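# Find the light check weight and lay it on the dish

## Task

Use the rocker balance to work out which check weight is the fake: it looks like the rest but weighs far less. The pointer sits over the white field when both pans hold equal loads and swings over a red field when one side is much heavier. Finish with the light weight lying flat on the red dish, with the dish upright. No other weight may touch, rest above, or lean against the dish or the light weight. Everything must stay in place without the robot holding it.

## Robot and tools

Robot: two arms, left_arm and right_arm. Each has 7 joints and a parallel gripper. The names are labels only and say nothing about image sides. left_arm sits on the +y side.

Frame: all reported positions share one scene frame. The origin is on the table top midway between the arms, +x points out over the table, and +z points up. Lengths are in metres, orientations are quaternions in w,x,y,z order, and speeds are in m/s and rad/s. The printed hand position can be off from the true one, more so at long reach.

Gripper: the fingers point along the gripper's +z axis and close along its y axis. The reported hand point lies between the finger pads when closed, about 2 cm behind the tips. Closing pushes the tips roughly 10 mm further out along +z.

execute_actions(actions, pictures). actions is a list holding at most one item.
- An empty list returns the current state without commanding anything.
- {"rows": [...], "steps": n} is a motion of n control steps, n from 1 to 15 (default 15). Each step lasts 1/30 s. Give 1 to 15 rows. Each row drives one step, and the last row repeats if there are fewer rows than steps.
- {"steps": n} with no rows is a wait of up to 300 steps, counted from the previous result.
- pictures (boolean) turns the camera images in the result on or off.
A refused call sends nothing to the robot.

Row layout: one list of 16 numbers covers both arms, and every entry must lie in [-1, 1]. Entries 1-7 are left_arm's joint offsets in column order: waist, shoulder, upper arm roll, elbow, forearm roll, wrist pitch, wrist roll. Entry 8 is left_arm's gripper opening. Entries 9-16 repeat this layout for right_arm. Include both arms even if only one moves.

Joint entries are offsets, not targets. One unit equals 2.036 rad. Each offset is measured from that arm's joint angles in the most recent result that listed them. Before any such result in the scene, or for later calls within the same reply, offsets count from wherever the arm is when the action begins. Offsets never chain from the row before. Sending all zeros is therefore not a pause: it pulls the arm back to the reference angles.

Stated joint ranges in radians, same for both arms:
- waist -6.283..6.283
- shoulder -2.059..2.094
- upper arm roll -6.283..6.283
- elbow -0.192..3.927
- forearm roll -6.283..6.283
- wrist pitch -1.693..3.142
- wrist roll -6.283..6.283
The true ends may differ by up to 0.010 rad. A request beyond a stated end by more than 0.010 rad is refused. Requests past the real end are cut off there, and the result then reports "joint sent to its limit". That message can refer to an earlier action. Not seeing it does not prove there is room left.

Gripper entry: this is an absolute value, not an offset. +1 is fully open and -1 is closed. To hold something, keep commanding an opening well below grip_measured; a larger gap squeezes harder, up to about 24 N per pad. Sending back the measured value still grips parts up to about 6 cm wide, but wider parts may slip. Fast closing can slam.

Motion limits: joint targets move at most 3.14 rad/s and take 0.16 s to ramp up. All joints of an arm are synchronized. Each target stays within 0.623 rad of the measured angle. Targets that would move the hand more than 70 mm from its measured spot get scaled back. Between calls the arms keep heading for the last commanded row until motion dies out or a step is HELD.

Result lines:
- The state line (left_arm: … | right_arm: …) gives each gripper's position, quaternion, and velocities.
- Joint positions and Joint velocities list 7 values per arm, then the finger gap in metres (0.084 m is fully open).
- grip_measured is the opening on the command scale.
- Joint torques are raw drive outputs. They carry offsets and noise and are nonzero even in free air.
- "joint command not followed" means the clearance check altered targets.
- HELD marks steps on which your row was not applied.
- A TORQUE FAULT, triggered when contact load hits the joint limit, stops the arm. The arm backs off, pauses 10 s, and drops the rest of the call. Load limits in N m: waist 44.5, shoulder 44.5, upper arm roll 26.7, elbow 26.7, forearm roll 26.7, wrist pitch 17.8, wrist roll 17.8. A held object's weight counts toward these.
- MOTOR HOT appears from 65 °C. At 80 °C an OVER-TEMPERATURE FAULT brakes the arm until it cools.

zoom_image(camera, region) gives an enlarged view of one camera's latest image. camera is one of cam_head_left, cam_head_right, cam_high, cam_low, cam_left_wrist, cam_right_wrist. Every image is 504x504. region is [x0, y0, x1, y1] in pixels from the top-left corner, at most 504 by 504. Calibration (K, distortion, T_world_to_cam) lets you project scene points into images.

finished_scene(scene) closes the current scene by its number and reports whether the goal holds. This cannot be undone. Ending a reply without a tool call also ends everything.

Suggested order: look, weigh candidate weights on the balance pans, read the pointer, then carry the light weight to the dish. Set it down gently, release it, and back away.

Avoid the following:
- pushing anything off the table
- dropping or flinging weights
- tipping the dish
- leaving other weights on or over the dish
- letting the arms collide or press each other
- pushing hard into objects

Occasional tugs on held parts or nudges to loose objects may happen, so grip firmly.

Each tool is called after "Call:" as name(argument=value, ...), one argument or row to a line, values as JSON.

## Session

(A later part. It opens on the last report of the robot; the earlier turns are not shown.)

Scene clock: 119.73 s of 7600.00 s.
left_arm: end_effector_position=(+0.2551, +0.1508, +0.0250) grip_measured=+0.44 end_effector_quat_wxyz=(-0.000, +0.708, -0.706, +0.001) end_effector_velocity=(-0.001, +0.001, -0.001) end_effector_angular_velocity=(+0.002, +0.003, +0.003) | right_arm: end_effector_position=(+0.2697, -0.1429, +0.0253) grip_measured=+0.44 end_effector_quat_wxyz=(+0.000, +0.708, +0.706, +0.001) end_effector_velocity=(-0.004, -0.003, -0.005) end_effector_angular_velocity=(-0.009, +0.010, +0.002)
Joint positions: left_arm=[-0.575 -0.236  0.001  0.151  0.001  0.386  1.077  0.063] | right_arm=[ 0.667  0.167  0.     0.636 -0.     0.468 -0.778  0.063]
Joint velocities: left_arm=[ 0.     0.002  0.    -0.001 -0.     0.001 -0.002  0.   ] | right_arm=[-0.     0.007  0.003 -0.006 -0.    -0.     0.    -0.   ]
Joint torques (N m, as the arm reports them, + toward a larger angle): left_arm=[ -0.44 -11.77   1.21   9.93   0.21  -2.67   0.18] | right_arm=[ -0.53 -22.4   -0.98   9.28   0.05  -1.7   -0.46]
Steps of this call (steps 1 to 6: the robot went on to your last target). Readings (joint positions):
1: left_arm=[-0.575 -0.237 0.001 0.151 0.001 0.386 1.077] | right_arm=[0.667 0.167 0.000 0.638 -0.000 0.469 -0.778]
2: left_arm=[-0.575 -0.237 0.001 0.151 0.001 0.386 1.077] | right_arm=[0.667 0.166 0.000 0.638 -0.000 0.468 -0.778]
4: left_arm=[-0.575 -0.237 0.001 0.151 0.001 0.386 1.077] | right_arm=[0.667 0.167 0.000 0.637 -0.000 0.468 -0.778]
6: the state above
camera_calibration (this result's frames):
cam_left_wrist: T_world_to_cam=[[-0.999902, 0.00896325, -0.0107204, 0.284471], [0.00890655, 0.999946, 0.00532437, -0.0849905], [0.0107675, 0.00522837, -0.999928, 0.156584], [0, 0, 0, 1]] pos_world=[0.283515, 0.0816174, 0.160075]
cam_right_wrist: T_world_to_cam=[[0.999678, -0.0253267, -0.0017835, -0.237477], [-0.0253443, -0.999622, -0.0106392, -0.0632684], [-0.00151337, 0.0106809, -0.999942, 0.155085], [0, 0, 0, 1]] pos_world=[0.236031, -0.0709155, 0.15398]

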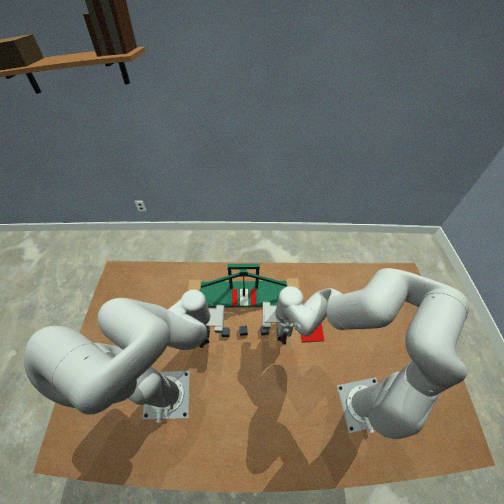

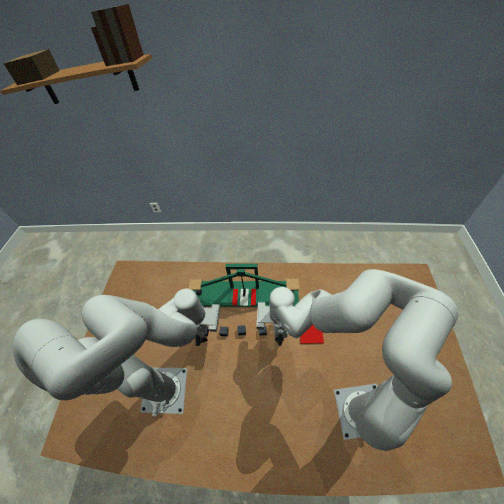

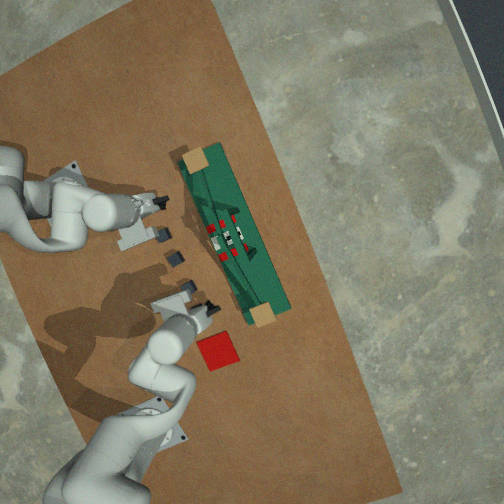

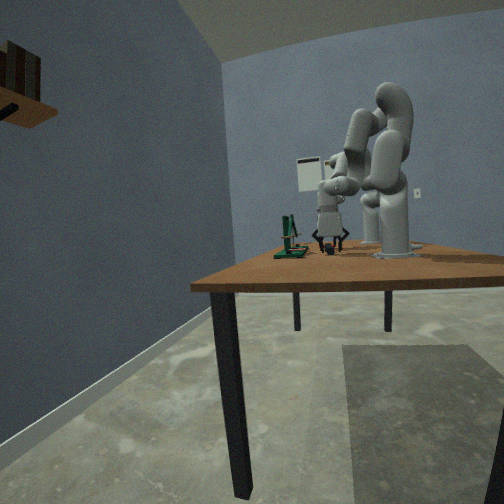

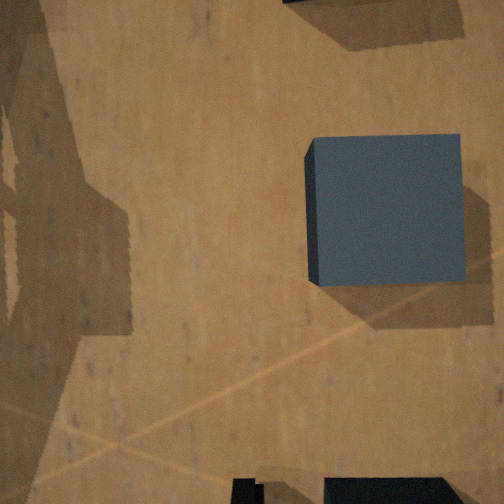

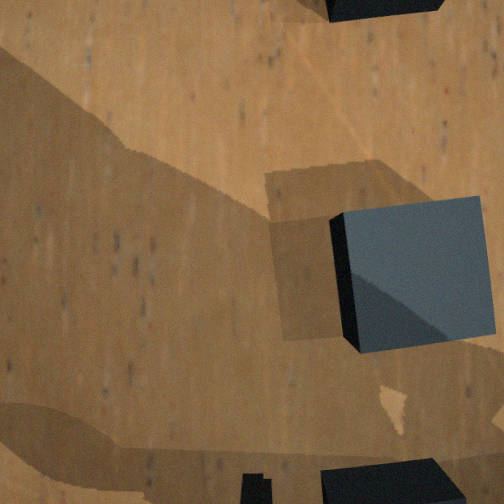

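Call:
execute_actions(
  actions=[
    {"rows":[[0,0,0,0,0,0,0,0.15,0,0,0,0,0,0,0,0.15],[0,0,0,0,0,0,0,-0.1,0,0,0,0,0,0,0,-0.1],[0,0,0,0,0,0,0,-0.28,0,0,0,0,0,0,0,-0.28],[0,0,0,0,0,0,0,-0.42,0,0,0,0,0,0,0,-0.42],[0,0,0,0,0,0,0,-0.55,0,0,0,0,0,0,0,-0.55],[0,0,0,0,0,0,0,-0.7,0,0,0,0,0,0,0,-0.7],[0,0,0,0,0,0,0,-0.7,0,0,0,0,0,0,0,-0.7],[0,0,0,0,0,0,0,-0.7,0,0,0,0,0,0,0,-0.7],[0,0,0,0,0,0,0,-0.7,0,0,0,0,0,0,0,-0.7],[0,-0.01,0,0.001,0,0.011,0,-0.7,0,-0.01,0,0.002,0,0.012,0,-0.7],[0,-0.03,0,0.003,0,0.033,0,-0.7,0,-0.025,0,0.006,0,0.031,0,-0.7],[0,-0.063,0,0.005,0,0.068,0,-0.7,0,-0.05,0,0.012,0,0.06,0,-0.7],[0,-0.1,0,0.015,0,0.115,0,-0.7,0,-0.075,0,0.02,0,0.095,0,-0.7],[0,-0.14,0,0.03,0,0.17,0,-0.7,0,-0.1,0,0.03,0,0.13,0,-0.7],[0,-0.18,0,0.05,0,0.23,0,-0.7,0,-0.13,0,0.042,0,0.172,0,-0.7]],"steps":15},
  ],
)

Call:
execute_actions(
  actions=[
    {"steps":12},
  ],
)

Scene clock: 138.63 s of 7600.00 s.
left_arm: end_effector_position=(+0.2528, +0.1521, +0.0461) grip_measured=-0.33 end_effector_quat_wxyz=(+0.001, +0.708, -0.706, -0.005) end_effector_velocity=(-0.001, +0.000, +0.300) end_effector_angular_velocity=(+0.026, +0.047, -0.002) | right_arm: end_effector_position=(+0.2700, -0.1425, +0.0575) grip_measured=-0.33 end_effector_quat_wxyz=(+0.000, +0.708, +0.706, -0.004) end_effector_velocity=(+0.047, +0.045, +0.440) end_effector_angular_velocity=(+0.067, -0.067, -0.005)
Joint positions: left_arm=[-0.575 -0.346  0.001  0.16   0.001  0.515  1.077  0.03 ] | right_arm=[ 0.667  0.081  0.     0.656 -0.     0.583 -0.778  0.03 ]
Joint velocities: left_arm=[-0.    -1.382 -0.001  0.215  0.001  1.651  0.     0.   ] | right_arm=[-0.001 -1.054 -0.003  0.352  0.     1.311  0.     0.   ]
Joint torques (N m, as the arm reports them, + toward a larger angle): left_arm=[  0.04 -20.35   1.15  15.19   0.09  -2.48   0.26] | right_arm=[ -0.8  -30.94  -1.05  13.32   0.33  -2.18  -0.47]
Steps of this call (steps 1 to 15: the robot went on to your last target; steps 16 to 90: nothing new was sent; then 15.40 s passed at rest; steps 91 to 105: all 15 steps of this action). Readings (joint positions):
91: left_arm=[-0.575 -0.236 0.001 0.151 0.001 0.386 1.077] | right_arm=[0.667 0.169 0.000 0.636 -0.000 0.468 -0.778]
92: left_arm=[-0.575 -0.236 0.001 0.151 0.001 0.386 1.077] | right_arm=[0.667 0.168 0.000 0.636 -0.000 0.468 -0.778]
94: left_arm=[-0.575 -0.236 0.001 0.151 0.001 0.386 1.077] | right_arm=[0.667 0.168 0.000 0.636 -0.000 0.468 -0.778]
98: left_arm=[-0.575 -0.236 0.001 0.151 0.001 0.386 1.077] | right_arm=[0.667 0.167 0.000 0.637 -0.000 0.468 -0.778]
105: the state above
camera_calibration (this result's frames):
cam_left_wrist: T_world_to_cam=[[-0.999961, 0.00874995, -0.000740953, 0.281973], [0.0087417, 0.999907, 0.0104906, -0.0865604], [0.000832677, 0.0104838, -0.999945, 0.179479], [0, 0, 0, 1]] pos_world=[0.282569, 0.0822034, 0.180586]
cam_right_wrist: T_world_to_cam=[[0.999649, -0.0252384, -0.00805327, -0.237317], [-0.0252704, -0.999673, -0.00389008, -0.0630026], [-0.00795245, 0.00409222, -0.99996, 0.188089], [0, 0, 0, 1]] pos_world=[0.237138, -0.0697412, 0.185925]

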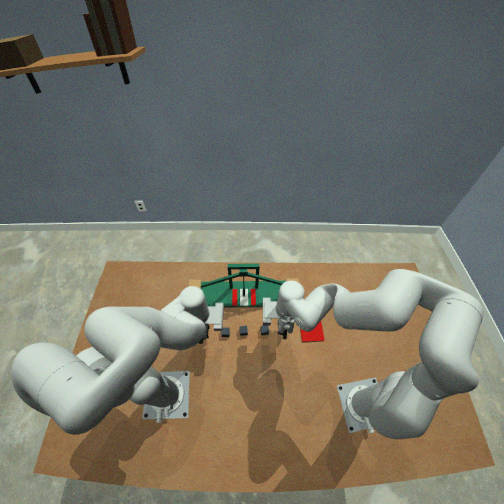

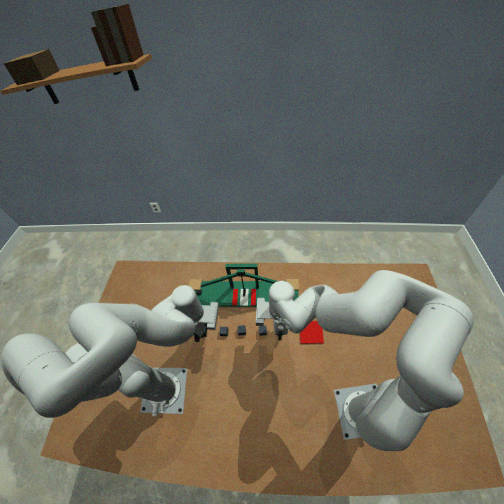

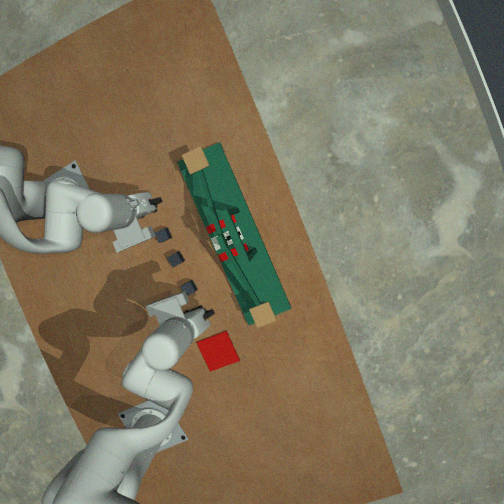

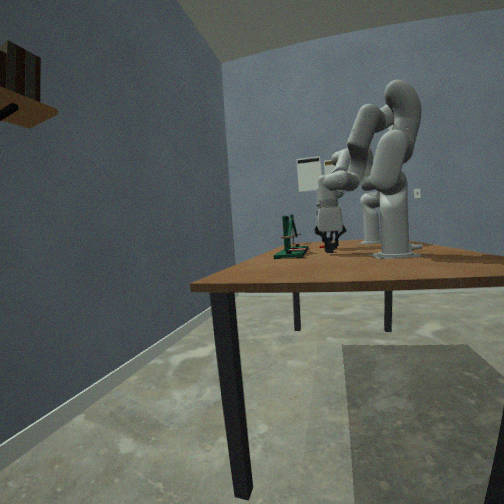

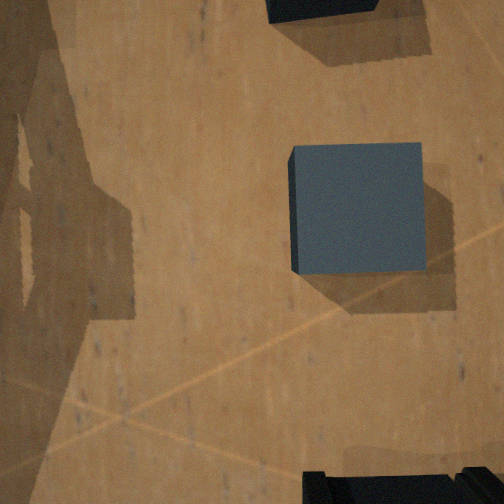

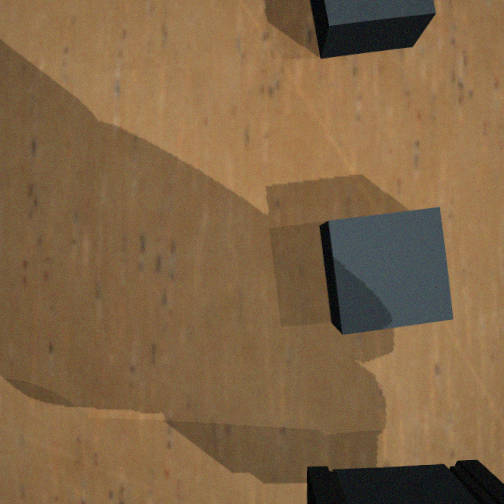

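Scene clock: 139.03 s of 7600.00 s.
left_arm: end_effector_position=(+0.2564, +0.1502, +0.1189) grip_measured=-0.33 end_effector_quat_wxyz=(+0.000, +0.708, -0.706, -0.001) end_effector_velocity=(+0.000, +0.000, +0.003) end_effector_angular_velocity=(+0.002, +0.003, -0.001) | right_arm: end_effector_position=(+0.2702, -0.1423, +0.1329) grip_measured=-0.33 end_effector_quat_wxyz=(+0.000, +0.708, +0.706, -0.002) end_effector_velocity=(+0.004, +0.004, +0.006) end_effector_angular_velocity=(+0.009, -0.008, -0.000)
Joint positions: left_arm=[-0.575 -0.601  0.001  0.25   0.001  0.853  1.077  0.03 ] | right_arm=[ 0.667 -0.095  0.     0.719 -0.     0.818 -0.778  0.03 ]
Joint velocities: left_arm=[ 0.001 -0.002  0.     0.009  0.     0.014  0.001 -0.   ] | right_arm=[ 0.    -0.003 -0.     0.014  0.001  0.005 -0.     0.   ]
Joint torques (N m, as the arm reports them, + toward a larger angle): left_arm=[-0.03 -7.79  1.1  16.    0.12 -3.01  0.08] | right_arm=[ -0.69 -21.19  -0.73  12.6    0.17  -1.83  -0.45]
Steps of this call (steps 1 to 12: the robot went on to your last target). Readings (joint positions):
1: left_arm=[-0.575 -0.394 0.001 0.170 0.001 0.575 1.077] | right_arm=[0.667 0.044 0.000 0.669 -0.000 0.629 -0.778]
2: left_arm=[-0.575 -0.444 0.001 0.185 0.001 0.639 1.077] | right_arm=[0.667 0.008 0.000 0.684 -0.000 0.675 -0.778]
4: left_arm=[-0.575 -0.533 0.001 0.224 0.001 0.754 1.077] | right_arm=[0.667 -0.057 0.000 0.710 -0.000 0.757 -0.778]
8: left_arm=[-0.575 -0.600 0.001 0.255 0.001 0.844 1.077] | right_arm=[0.667 -0.097 0.000 0.723 -0.000 0.812 -0.778]
12: the state above
camera_calibration (this result's frames):
cam_left_wrist: T_world_to_cam=[[-0.999941, 0.00877538, -0.00644433, 0.286286], [0.0087267, 0.999933, 0.00754336, -0.0851048], [0.0065101, 0.00748668, -0.999951, 0.251274], [0, 0, 0, 1]] pos_world=[0.285376, 0.0807057, 0.253748]
cam_right_wrist: T_world_to_cam=[[0.999667, -0.0252452, -0.0054316, -0.237296], [-0.0252804, -0.999659, -0.00650762, -0.062134], [-0.00526546, 0.00664276, -0.999964, 0.263116], [0, 0, 0, 1]] pos_world=[0.237031, -0.0698512, 0.261414]

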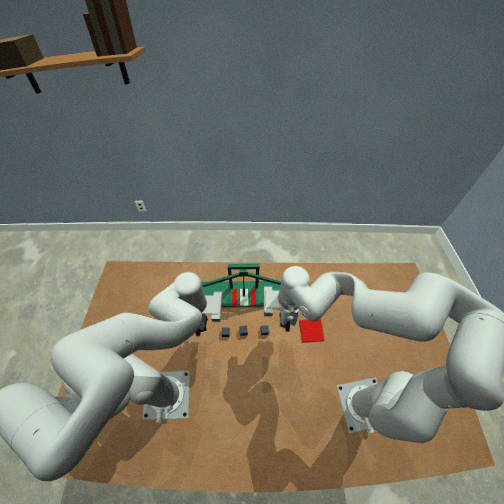

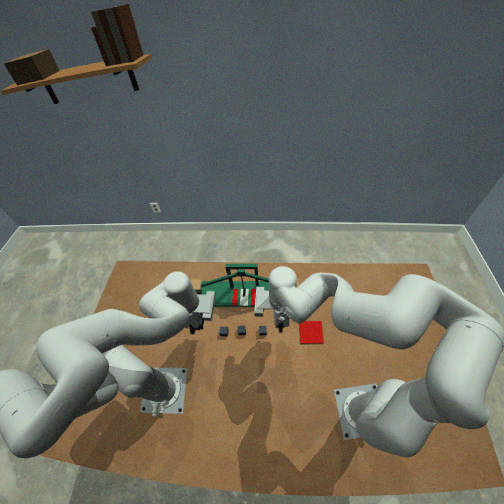

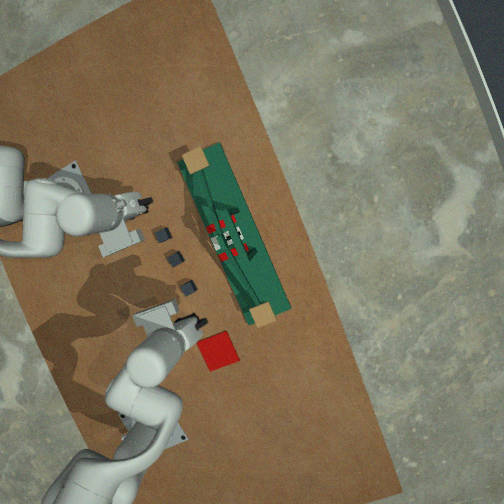

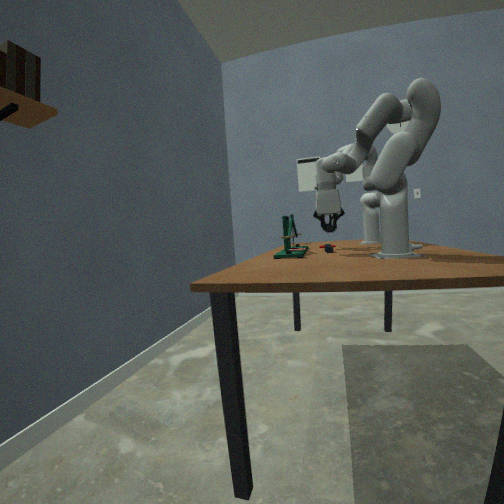

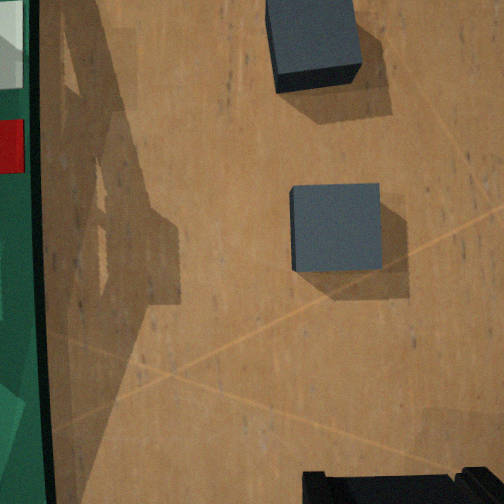

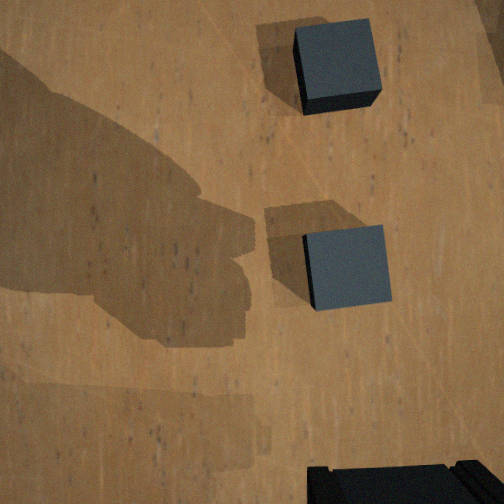

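Call:
execute_actions(
  actions=[
    {"steps":3},
  ],
  pictures=false,
)

Call:
execute_actions(
  actions=[
    {"steps":3},
  ],
  pictures=false,
)

Call:
execute_actions(
  actions=[
    {"steps":3},
  ],
  pictures=false,
)

Scene clock: 157.60 s of 7600.00 s.
left_arm: end_effector_position=(+0.2577, +0.1494, +0.1207) grip_measured=-0.33 end_effector_quat_wxyz=(-0.000, +0.708, -0.706, +0.001) end_effector_velocity=(+0.000, -0.000, +0.000) end_effector_angular_velocity=(-0.001, -0.002, +0.001) | right_arm: end_effector_position=(+0.2714, -0.1412, +0.1351) grip_measured=-0.33 end_effector_quat_wxyz=(+0.000, +0.708, +0.706, +0.001) end_effector_velocity=(-0.000, +0.000, +0.000) end_effector_angular_velocity=(-0.000, -0.001, +0.002)
Joint positions: left_arm=[-0.575 -0.603  0.001  0.253  0.001  0.854  1.077  0.03 ] | right_arm=[ 0.667 -0.097  0.     0.722 -0.     0.818 -0.778  0.03 ]
Joint velocities: left_arm=[-0.001 -0.001 -0.     0.     0.    -0.001 -0.002  0.   ] | right_arm=[ 0.001 -0.     0.001  0.    -0.001 -0.    -0.    -0.   ]
Joint torques (N m, as the arm reports them, + toward a larger angle): left_arm=[ 0.09 -7.41  1.51 15.15  0.03 -2.69  0.15] | right_arm=[ -0.24 -20.21  -0.74  12.22   0.16  -1.85  -0.37]
Steps of this call (steps 1 to 30: the robot went on to your last target; steps 31 to 90: nothing new was sent; then 15.57 s passed at rest). Readings (joint positions):
1: left_arm=[-0.575 -0.601 0.001 0.250 0.001 0.854 1.077] | right_arm=[0.667 -0.095 0.000 0.719 -0.000 0.818 -0.778]
2: left_arm=[-0.575 -0.601 0.001 0.251 0.001 0.854 1.077] | right_arm=[0.667 -0.095 0.000 0.720 -0.000 0.818 -0.778]
4: left_arm=[-0.575 -0.602 0.001 0.252 0.001 0.854 1.077] | right_arm=[0.667 -0.096 0.000 0.721 -0.000 0.818 -0.778]
8: left_arm=[-0.575 -0.602 0.001 0.253 0.001 0.854 1.077] | right_arm=[0.667 -0.097 0.000 0.722 -0.000 0.818 -0.778]
90: the state above
All arms were judged still, so your last target was given up. Only a new action makes them travel on or press farther. Fingers that are still opening or closing keep moving.

Scene clock: 157.70 s of 7600.00 s.
left_arm: end_effector_position=(+0.2577, +0.1494, +0.1207) grip_measured=-0.33 end_effector_quat_wxyz=(-0.000, +0.708, -0.706, +0.001) end_effector_velocity=(-0.000, -0.000, -0.000) end_effector_angular_velocity=(-0.000, -0.000, -0.002) | right_arm: end_effector_position=(+0.2714, -0.1412, +0.1351) grip_measured=-0.33 end_effector_quat_wxyz=(+0.000, +0.708, +0.706, +0.001) end_effector_velocity=(+0.000, -0.000, +0.000) end_effector_angular_velocity=(+0.000, -0.001, -0.001)
Joint positions: left_arm=[-0.575 -0.603  0.001  0.253  0.001  0.854  1.077  0.03 ] | right_arm=[ 0.667 -0.097  0.     0.722 -0.     0.818 -0.778  0.03 ]
Joint velocities: left_arm=[-0.001 -0.    -0.    -0.     0.    -0.001  0.001 -0.   ] | right_arm=[-0.    -0.    -0.     0.    -0.001 -0.001  0.    -0.   ]
Joint torques (N m, as the arm reports them, + toward a larger angle): left_arm=[-0.07 -7.36  1.15 15.19 -0.09 -2.95  0.12] | right_arm=[ -0.7  -20.39  -0.66  12.16   0.16  -1.7   -0.43]
Steps of this call (steps 1 to 3: nothing new was sent). Readings (joint positions):
1: left_arm=[-0.575 -0.603 0.001 0.253 0.001 0.854 1.077] | right_arm=[0.667 -0.097 0.000 0.722 -0.000 0.818 -0.778]
2: left_arm=[-0.575 -0.603 0.001 0.253 0.001 0.854 1.077] | right_arm=[0.667 -0.097 0.000 0.722 -0.000 0.818 -0.778]
3: the state above

Scene clock: 157.80 s of 7600.00 s.
left_arm: end_effector_position=(+0.2577, +0.1494, +0.1207) grip_measured=-0.33 end_effector_quat_wxyz=(-0.000, +0.708, -0.706, +0.001) end_effector_velocity=(+0.000, -0.000, +0.000) end_effector_angular_velocity=(+0.000, -0.001, -0.001) | right_arm: end_effector_position=(+0.2714, -0.1412, +0.1351) grip_measured=-0.33 end_effector_quat_wxyz=(+0.000, +0.708, +0.706, +0.001) end_effector_velocity=(-0.001, +0.001, -0.000) end_effector_angular_velocity=(+0.000, +0.000, +0.002)
Joint positions: left_arm=[-0.575 -0.603  0.001  0.253  0.001  0.854  1.077  0.03 ] | right_arm=[ 0.667 -0.097  0.     0.722 -0.     0.818 -0.778  0.03 ]
Joint velocities: left_arm=[-0.    -0.    -0.     0.     0.001 -0.     0.001  0.   ] | right_arm=[ 0.001  0.     0.001 -0.     0.001 -0.001  0.    -0.   ]
Joint torques (N m, as the arm reports them, + toward a larger angle): left_arm=[ 0.2  -7.33  1.28 15.35  0.14 -2.99  0.18] | right_arm=[ -0.71 -20.12  -0.59  12.15   0.13  -1.87  -0.43]
Steps of this call (steps 1 to 3: nothing new was sent). Readings (joint positions):
1: left_arm=[-0.575 -0.603 0.001 0.253 0.001 0.854 1.077] | right_arm=[0.667 -0.097 0.000 0.722 -0.000 0.818 -0.778]
2: left_arm=[-0.575 -0.603 0.001 0.253 0.001 0.854 1.077] | right_arm=[0.667 -0.097 0.000 0.722 -0.000 0.818 -0.778]
3: the state above

Call:
execute_actions(
  actions=[
    {"rows":[[0,-0.015,0,0.01,0,0.025,0,-0.7,0,-0.01,0,0.005,0,0.015,0,-0.7],[0,-0.035,0,0.023,0,0.058,0,-0.7,0,-0.02,0,0.01,0,0.03,0,-0.7],[0,-0.049,0,0.033,0,0.082,0,-0.7,0,-0.026,0,0.013,0,0.04,0,-0.7],[0.01,-0.03,0,0.05,0,0.078,0.01,-0.7,-0.01,-0.015,0,0.026,0,0.042,-0.01,-0.7],[0.025,0,0,0.072,0,0.072,0.025,-0.7,-0.025,0.002,0,0.046,0,0.045,-0.025,-0.7],[0.045,0.038,0,0.103,0,0.065,0.045,-0.7,-0.045,0.024,0,0.073,0,0.049,-0.045,-0.7],[0.065,0.078,0,0.135,0,0.057,0.065,-0.7,-0.065,0.047,0,0.1,0,0.053,-0.065,-0.7],[0.085,0.116,0,0.165,0,0.05,0.085,-0.7,-0.085,0.069,0,0.126,0,0.058,-0.085,-0.7],[0.105,0.155,0,0.197,0,0.042,0.105,-0.7,-0.105,0.091,0,0.153,0,0.062,-0.105,-0.7],[0.122,0.188,0,0.223,0,0.036,0.122,-0.7,-0.122,0.11,0,0.175,0,0.065,-0.122,-0.7],[0.136,0.215,0,0.245,0,0.031,0.136,-0.7,-0.136,0.126,0,0.194,0,0.068,-0.136,-0.7],[0.146,0.235,0,0.26,0,0.027,0.146,-0.7,-0.147,0.138,0,0.208,0,0.07,-0.147,-0.7],[0.154,0.25,0,0.273,0,0.024,0.155,-0.7,-0.155,0.147,0,0.219,0,0.072,-0.155,-0.7]],"steps":15},
  ],
)

Call:
execute_actions(
  actions=[
    {"steps":15},
  ],
)

Scene clock: 178.83 s of 7600.00 s.
left_arm: end_effector_position=(+0.3795, +0.1736, +0.1738) grip_measured=-0.33 end_effector_quat_wxyz=(-0.001, +0.708, -0.706, +0.002) end_effector_velocity=(+0.419, +0.151, -0.055) end_effector_angular_velocity=(+0.015, +0.036, -0.009) | right_arm: end_effector_position=(+0.4061, -0.1752, +0.1637) grip_measured=-0.33 end_effector_quat_wxyz=(+0.000, +0.709, +0.706, +0.001) end_effector_velocity=(+0.434, -0.189, -0.028) end_effector_angular_velocity=(-0.005, +0.008, +0.003)
Joint positions: left_arm=[-0.359 -0.287  0.001  0.657  0.001  0.939  1.292  0.03 ] | right_arm=[ 0.421  0.125 -0.001  1.076 -0.     0.949 -1.023  0.03 ]
Joint velocities: left_arm=[ 0.707  1.4   -0.     1.096  0.    -0.266  0.715 -0.   ] | right_arm=[-0.799  0.895  0.008  1.057  0.001  0.171 -0.794  0.   ]
Joint torques (N m, as the arm reports them, + toward a larger angle): left_arm=[  0.82 -17.06   2.06  14.27   0.01  -2.38   0.11] | right_arm=[ -0.84 -27.8   -2.25  11.84   0.14  -1.64  -0.39]
Steps of this call (steps 1 to 90: nothing new was sent; then 17.53 s passed at rest; steps 91 to 105: all 15 steps of this action). Readings (joint positions):
91: left_arm=[-0.575 -0.603 0.001 0.253 0.001 0.854 1.077] | right_arm=[0.667 -0.097 0.000 0.722 -0.000 0.818 -0.778]
92: left_arm=[-0.575 -0.605 0.001 0.254 0.001 0.860 1.077] | right_arm=[0.667 -0.100 0.000 0.723 -0.000 0.824 -0.778]
94: left_arm=[-0.575 -0.633 0.001 0.270 0.001 0.911 1.077] | right_arm=[0.667 -0.119 0.000 0.731 -0.000 0.856 -0.778]
98: left_arm=[-0.537 -0.642 -0.001 0.387 0.001 0.995 1.117] | right_arm=[0.617 -0.094 0.005 0.821 -0.000 0.905 -0.832]
105: the state above
camera_calibration (this result's frames):
cam_left_wrist: T_world_to_cam=[[-0.999865, 0.00841753, -0.0140918, 0.410842], [0.00834628, 0.999952, 0.00510695, -0.109483], [0.0141342, 0.00498865, -0.999888, 0.302667], [0, 0, 0, 1]] pos_world=[0.407422, 0.10451, 0.308982]
cam_right_wrist: T_world_to_cam=[[0.999628, -0.0272348, -0.00129416, -0.374816], [-0.0272467, -0.999576, -0.0103032, -0.0899262], [-0.00101301, 0.0103347, -0.999946, 0.293777], [0, 0, 0, 1]] pos_world=[0.372524, -0.103132, 0.292349]

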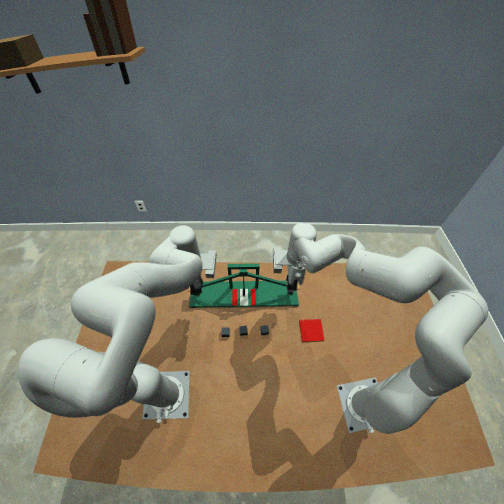

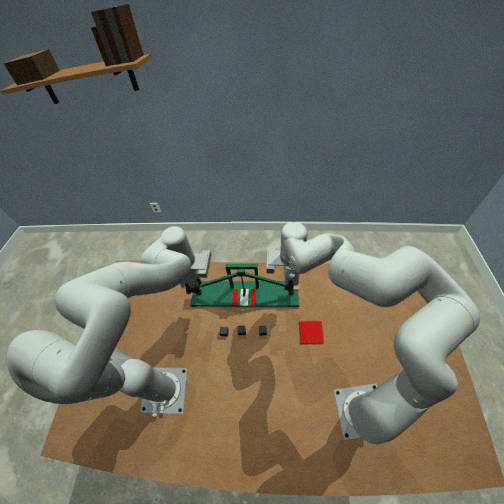

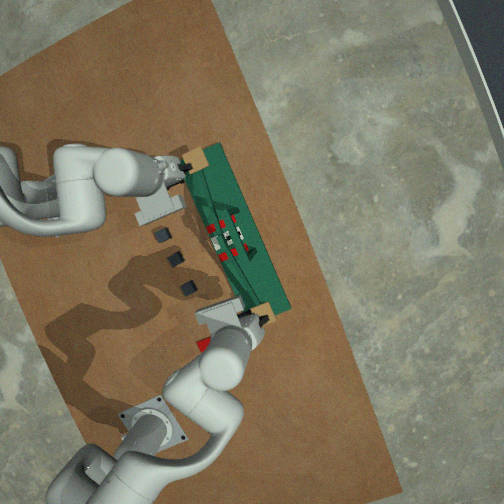

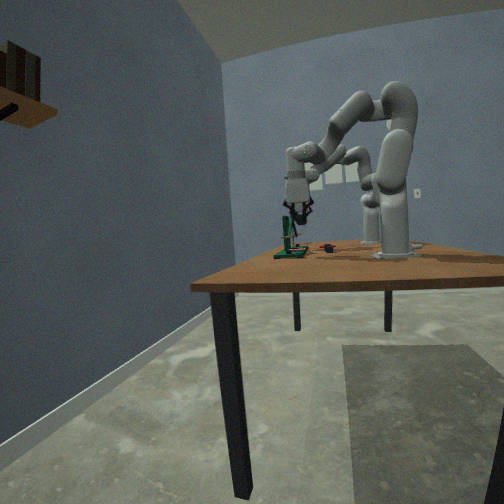

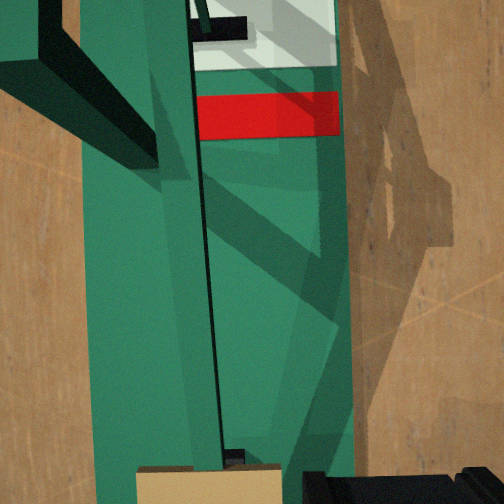

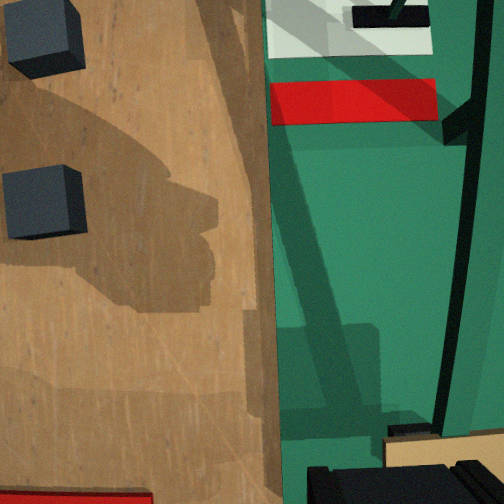

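Scene clock: 179.33 s of 7600.00 s.
left_arm: end_effector_position=(+0.4365, +0.1993, +0.1610) grip_measured=-0.33 end_effector_quat_wxyz=(-0.000, +0.707, -0.707, -0.000) end_effector_velocity=(+0.002, +0.005, -0.002) end_effector_angular_velocity=(+0.000, +0.004, +0.010) | right_arm: end_effector_position=(+0.4429, -0.1933, +0.1611) grip_measured=-0.33 end_effector_quat_wxyz=(+0.000, +0.708, +0.706, +0.001) end_effector_velocity=(+0.004, -0.006, -0.001) end_effector_angular_velocity=(-0.002, +0.001, -0.013)
Joint positions: left_arm=[-0.262 -0.095  0.     0.808  0.001  0.903  1.392  0.03 ] | right_arm=[ 0.352  0.201  0.     1.167 -0.     0.965 -1.093  0.03 ]
Joint velocities: left_arm=[ 0.006  0.008  0.007  0.003  0.001 -0.001  0.003  0.   ] | right_arm=[-0.006  0.004 -0.007  0.003  0.     0.    -0.001 -0.   ]
Joint torques (N m, as the arm reports them, + toward a larger angle): left_arm=[  0.1  -23.01   1.02  15.63   0.1   -2.7    0.15] | right_arm=[ -0.19 -28.95  -0.41  12.92   0.22  -1.78  -0.28]
Steps of this call (steps 1 to 15: the robot went on to your last target). Readings (joint positions):
1: left_arm=[-0.336 -0.241 0.001 0.693 0.001 0.931 1.316] | right_arm=[0.396 0.154 -0.001 1.109 -0.000 0.954 -1.048]
2: left_arm=[-0.313 -0.196 0.001 0.728 0.001 0.922 1.339] | right_arm=[0.375 0.176 -0.003 1.135 -0.000 0.958 -1.068]
4: left_arm=[-0.277 -0.126 0.003 0.782 0.001 0.909 1.373] | right_arm=[0.354 0.197 -0.007 1.158 -0.001 0.962 -1.086]
8: left_arm=[-0.262 -0.096 0.002 0.804 0.001 0.904 1.390] | right_arm=[0.354 0.201 0.002 1.166 -0.000 0.965 -1.093]
15: the state above
camera_calibration (this result's frames):
cam_left_wrist: T_world_to_cam=[[-0.999885, 0.0119709, -0.0092977, 0.466017], [0.0119099, 0.999907, 0.00659277, -0.137388], [0.00937576, 0.00648128, -0.999935, 0.290737], [0, 0, 0, 1]] pos_world=[0.464874, 0.129912, 0.295957]
cam_right_wrist: T_world_to_cam=[[0.999693, -0.0247245, -0.00154831, -0.41164], [-0.0247392, -0.999641, -0.0102968, -0.108138], [-0.00129317, 0.0103319, -0.999946, 0.291587], [0, 0, 0, 1]] pos_world=[0.409216, -0.121289, 0.28982]

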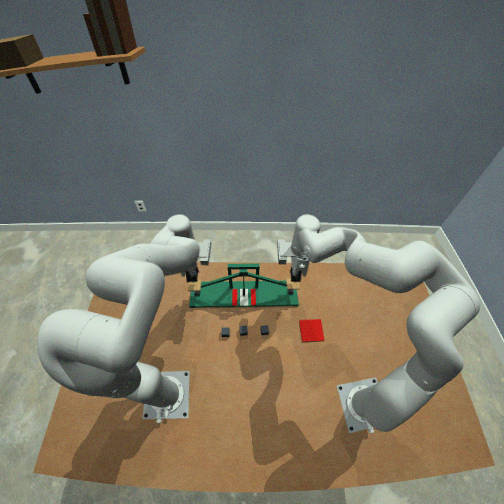

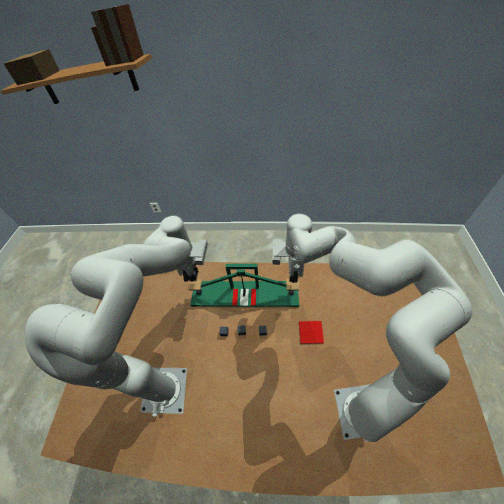

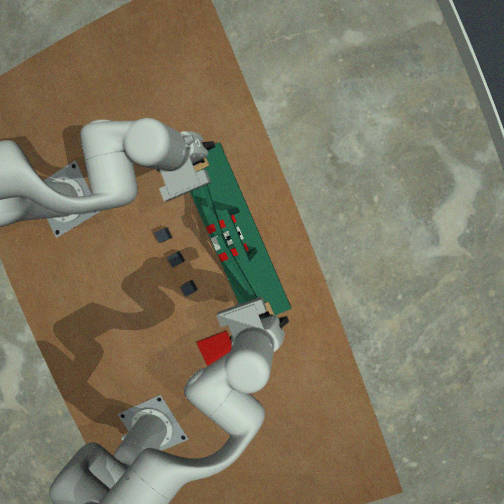

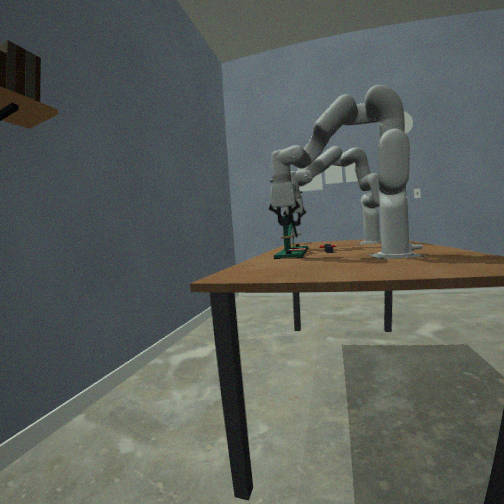

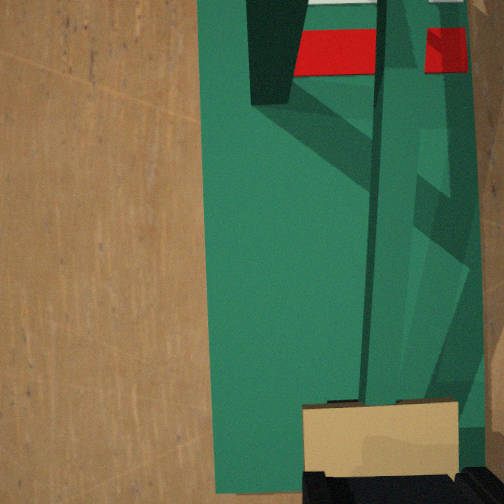

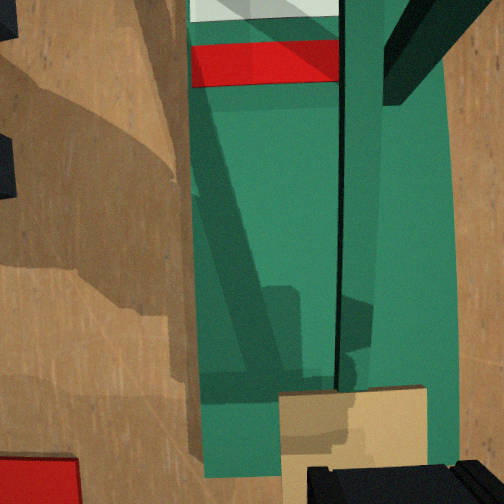

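Call:
execute_actions(
  actions=[
    {"rows":[[0.001,-0.008,0,-0.009,0,0,-0.009,-0.7,0,0,0,0,0,0,-0.01,-0.7],[0.0025,-0.0176,0,-0.0187,0,-0.001,-0.0187,-0.7,0,0,0,0,0,0,-0.021,-0.7],[0.0025,-0.0176,0,-0.0187,0,-0.001,-0.0187,-0.7,0,0,0,0,0,0,-0.021,-0.7],[0.0025,-0.0176,0,-0.0187,0,-0.001,-0.0187,-0.7,0,0,0,0,0,0,-0.021,-0.7],[0.0025,-0.011,0,-0.023,0,-0.012,-0.0187,-0.7,0,0.005,0,-0.004,0,-0.009,-0.021,-0.7],[0.0025,-0.003,0,-0.029,0,-0.026,-0.0187,-0.7,0,0.012,0,-0.01,0,-0.021,-0.021,-0.7],[0.0025,0.005,0,-0.035,0,-0.04,-0.0187,-0.7,0,0.018,0,-0.015,0,-0.033,-0.021,-0.7],[0.0025,0.012,0,-0.04,0,-0.051,-0.0187,-0.7,0,0.023,0,-0.019,0,-0.042,-0.021,-0.7],[0.0025,0.017,0,-0.0435,0,-0.06,-0.0187,-0.7,0,0.027,0,-0.022,0,-0.049,-0.021,-0.7],[0.0025,0.02,0,-0.0457,0,-0.0655,-0.0187,-0.7,0,0.0294,0,-0.0245,0,-0.054,-0.021,-0.7]],"steps":15},
  ],
)

Call:
execute_actions(
  actions=[
    {"steps":8},
  ],
)

Scene clock: 195.43 s of 7600.00 s.
left_arm: end_effector_position=(+0.4240, +0.2037, +0.1175) grip_measured=-0.33 end_effector_quat_wxyz=(+0.002, +0.722, -0.692, -0.003) end_effector_velocity=(+0.034, -0.006, +0.020) end_effector_angular_velocity=(-0.019, -0.109, -0.001) | right_arm: end_effector_position=(+0.4412, -0.1941, +0.1173) grip_measured=-0.33 end_effector_quat_wxyz=(-0.001, +0.692, +0.721, -0.003) end_effector_velocity=(+0.029, +0.013, +0.026) end_effector_angular_velocity=(+0.049, -0.099, -0.001)
Joint positions: left_arm=[-0.257 -0.054  0.     0.713  0.001  0.774  1.354  0.03 ] | right_arm=[ 0.352  0.263  0.     1.115 -0.     0.858 -1.136  0.03 ]
Joint velocities: left_arm=[ 0.    -0.002 -0.001  0.037  0.    -0.071 -0.    -0.   ] | right_arm=[-0.001 -0.016 -0.002  0.035 -0.002 -0.059 -0.     0.   ]
Joint torques (N m, as the arm reports them, + toward a larger angle): left_arm=[ -0.22 -25.21   0.63  15.65  -0.09  -2.88   0.09] | right_arm=[ -0.53 -31.82  -0.89  13.32   0.29  -1.84  -0.47]
Steps of this call (steps 1 to 15: the robot went on to your last target; steps 16 to 90: nothing new was sent; then 12.60 s passed at rest; steps 91 to 105: all 15 steps of this action). Readings (joint positions):
91: left_arm=[-0.261 -0.094 0.001 0.808 0.001 0.903 1.392] | right_arm=[0.352 0.202 0.000 1.168 -0.000 0.965 -1.094]
92: left_arm=[-0.261 -0.097 0.001 0.805 0.001 0.903 1.388] | right_arm=[0.352 0.202 0.000 1.168 -0.000 0.965 -1.098]
94: left_arm=[-0.259 -0.116 0.000 0.785 0.001 0.902 1.369] | right_arm=[0.352 0.202 0.000 1.167 -0.000 0.965 -1.119]
98: left_arm=[-0.257 -0.114 0.000 0.760 0.001 0.867 1.355] | right_arm=[0.352 0.214 0.000 1.157 -0.000 0.935 -1.135]
105: the state above
camera_calibration (this result's frames):
cam_left_wrist: T_world_to_cam=[[-0.999513, -0.031122, -0.00226592, 0.460876], [-0.0311392, 0.999483, 0.00798096, -0.123128], [0.00201637, 0.00804763, -0.999966, 0.250113], [0, 0, 0, 1]] pos_world=[0.456313, 0.135395, 0.252131]
cam_right_wrist: T_world_to_cam=[[0.999806, 0.0180837, -0.00783326, -0.401003], [0.0180274, -0.999812, -0.00719934, -0.128716], [-0.00796198, 0.00705673, -0.999943, 0.250041], [0, 0, 0, 1]] pos_world=[0.405236, -0.123205, 0.245959]

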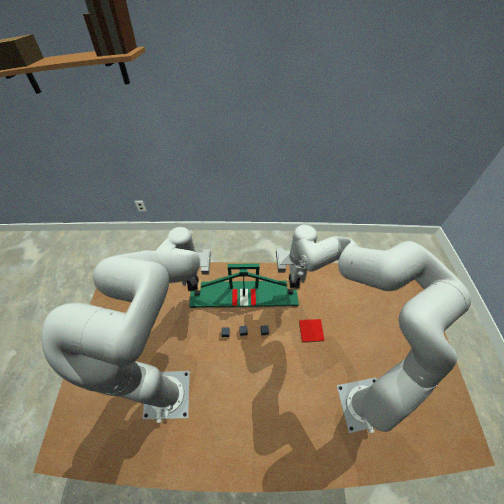

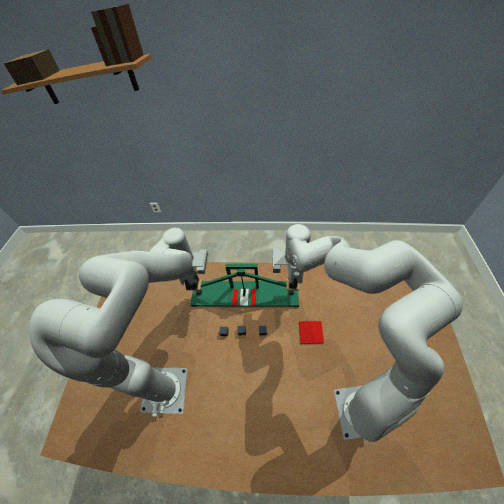

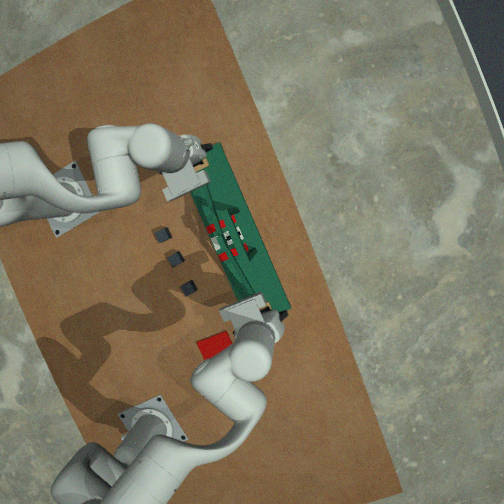

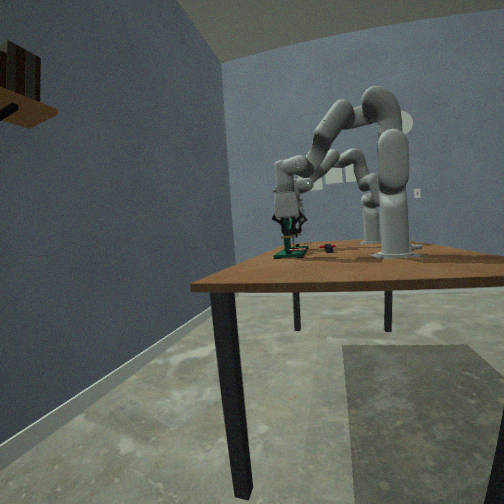

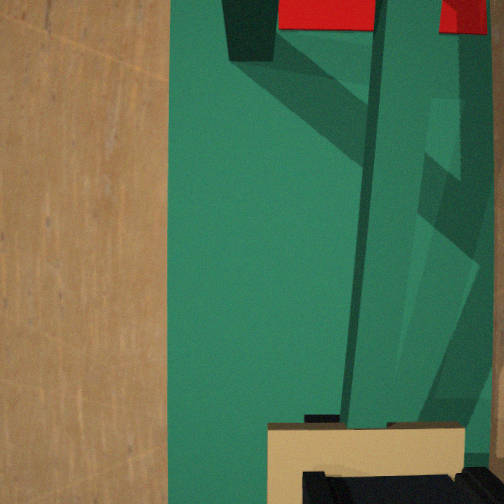

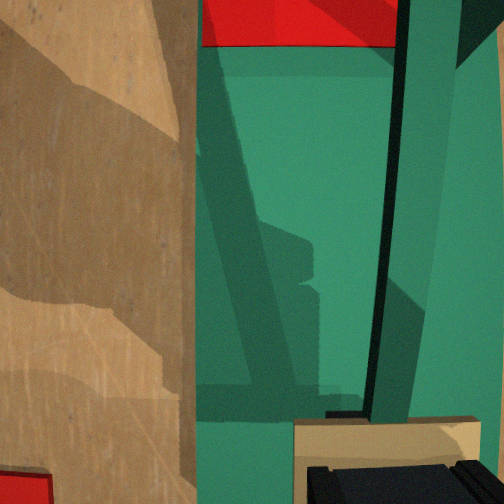

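Scene clock: 195.70 s of 7600.00 s.
left_arm: end_effector_position=(+0.4263, +0.2032, +0.1192) grip_measured=-0.33 end_effector_quat_wxyz=(-0.000, +0.722, -0.692, +0.000) end_effector_velocity=(-0.003, +0.001, -0.004) end_effector_angular_velocity=(+0.002, +0.010, +0.000) | right_arm: end_effector_position=(+0.4432, -0.1931, +0.1196) grip_measured=-0.33 end_effector_quat_wxyz=(+0.000, +0.692, +0.721, +0.001) end_effector_velocity=(-0.004, -0.001, -0.006) end_effector_angular_velocity=(-0.007, +0.011, +0.002)
Joint positions: left_arm=[-0.257 -0.055  0.     0.715  0.001  0.77   1.354  0.03 ] | right_arm=[ 0.352  0.261  0.     1.118 -0.     0.855 -1.136  0.03 ]
Joint velocities: left_arm=[ 0.     0.004  0.    -0.007 -0.     0.     0.001  0.   ] | right_arm=[ 0.001  0.006  0.001 -0.008 -0.002 -0.001  0.     0.   ]
Joint torques (N m, as the arm reports them, + toward a larger angle): left_arm=[  0.25 -23.54   0.78  14.55   0.09  -2.72   0.31] | right_arm=[ -0.65 -29.99  -0.9   12.63   0.23  -1.76  -0.41]
Steps of this call (steps 1 to 8: the robot went on to your last target). Readings (joint positions):
1: left_arm=[-0.257 -0.054 0.000 0.714 0.001 0.772 1.354] | right_arm=[0.352 0.262 0.000 1.117 -0.000 0.857 -1.136]
2: left_arm=[-0.257 -0.055 0.000 0.716 0.001 0.771 1.354] | right_arm=[0.352 0.261 0.000 1.118 -0.000 0.856 -1.136]
4: left_arm=[-0.257 -0.055 0.000 0.717 0.001 0.770 1.354] | right_arm=[0.352 0.260 0.000 1.119 -0.000 0.855 -1.136]
8: the state above
camera_calibration (this result's frames):
cam_left_wrist: T_world_to_cam=[[-0.99947, -0.0310707, -0.00975395, 0.463959], [-0.0311343, 0.999494, 0.00643514, -0.122459], [0.00954907, 0.00673541, -0.999932, 0.248857], [0, 0, 0, 1]] pos_world=[0.457524, 0.135136, 0.254154]
cam_right_wrist: T_world_to_cam=[[0.999838, 0.0180165, -0.000587441, -0.403912], [0.0180092, -0.99978, -0.0107687, -0.127324], [-0.000781327, 0.0107564, -0.999942, 0.249912], [0, 0, 0, 1]] pos_world=[0.406334, -0.122707, 0.248289]

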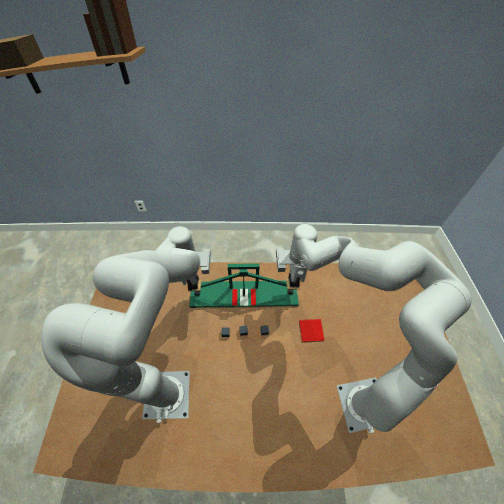

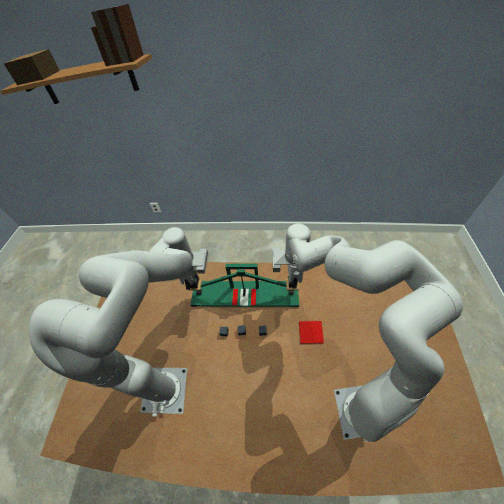

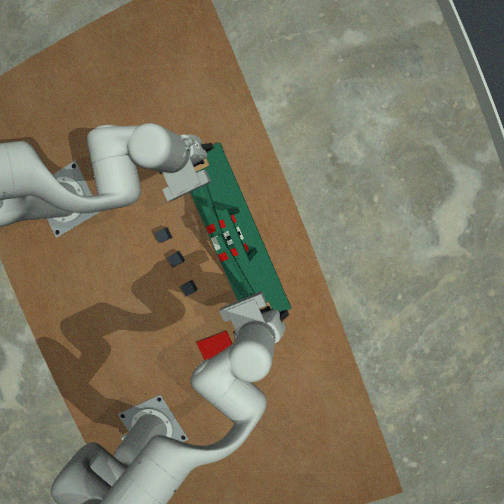

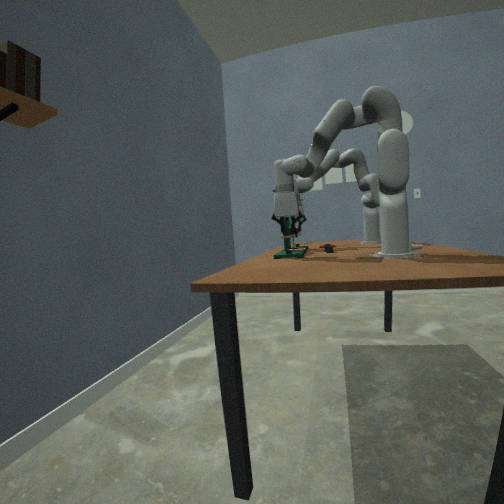

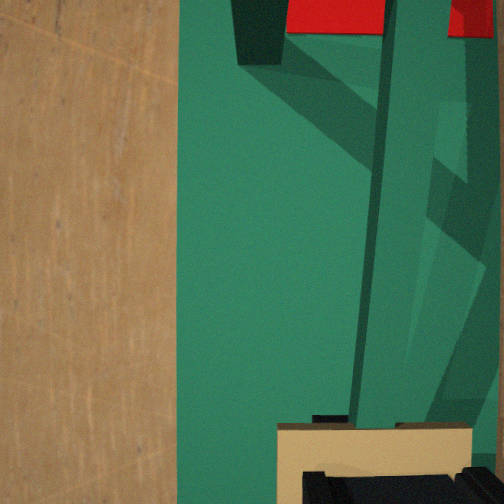

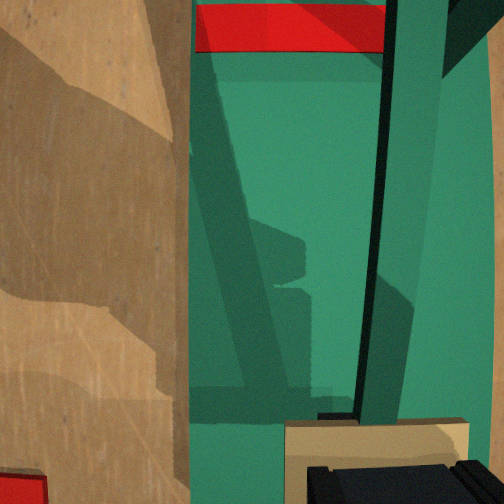

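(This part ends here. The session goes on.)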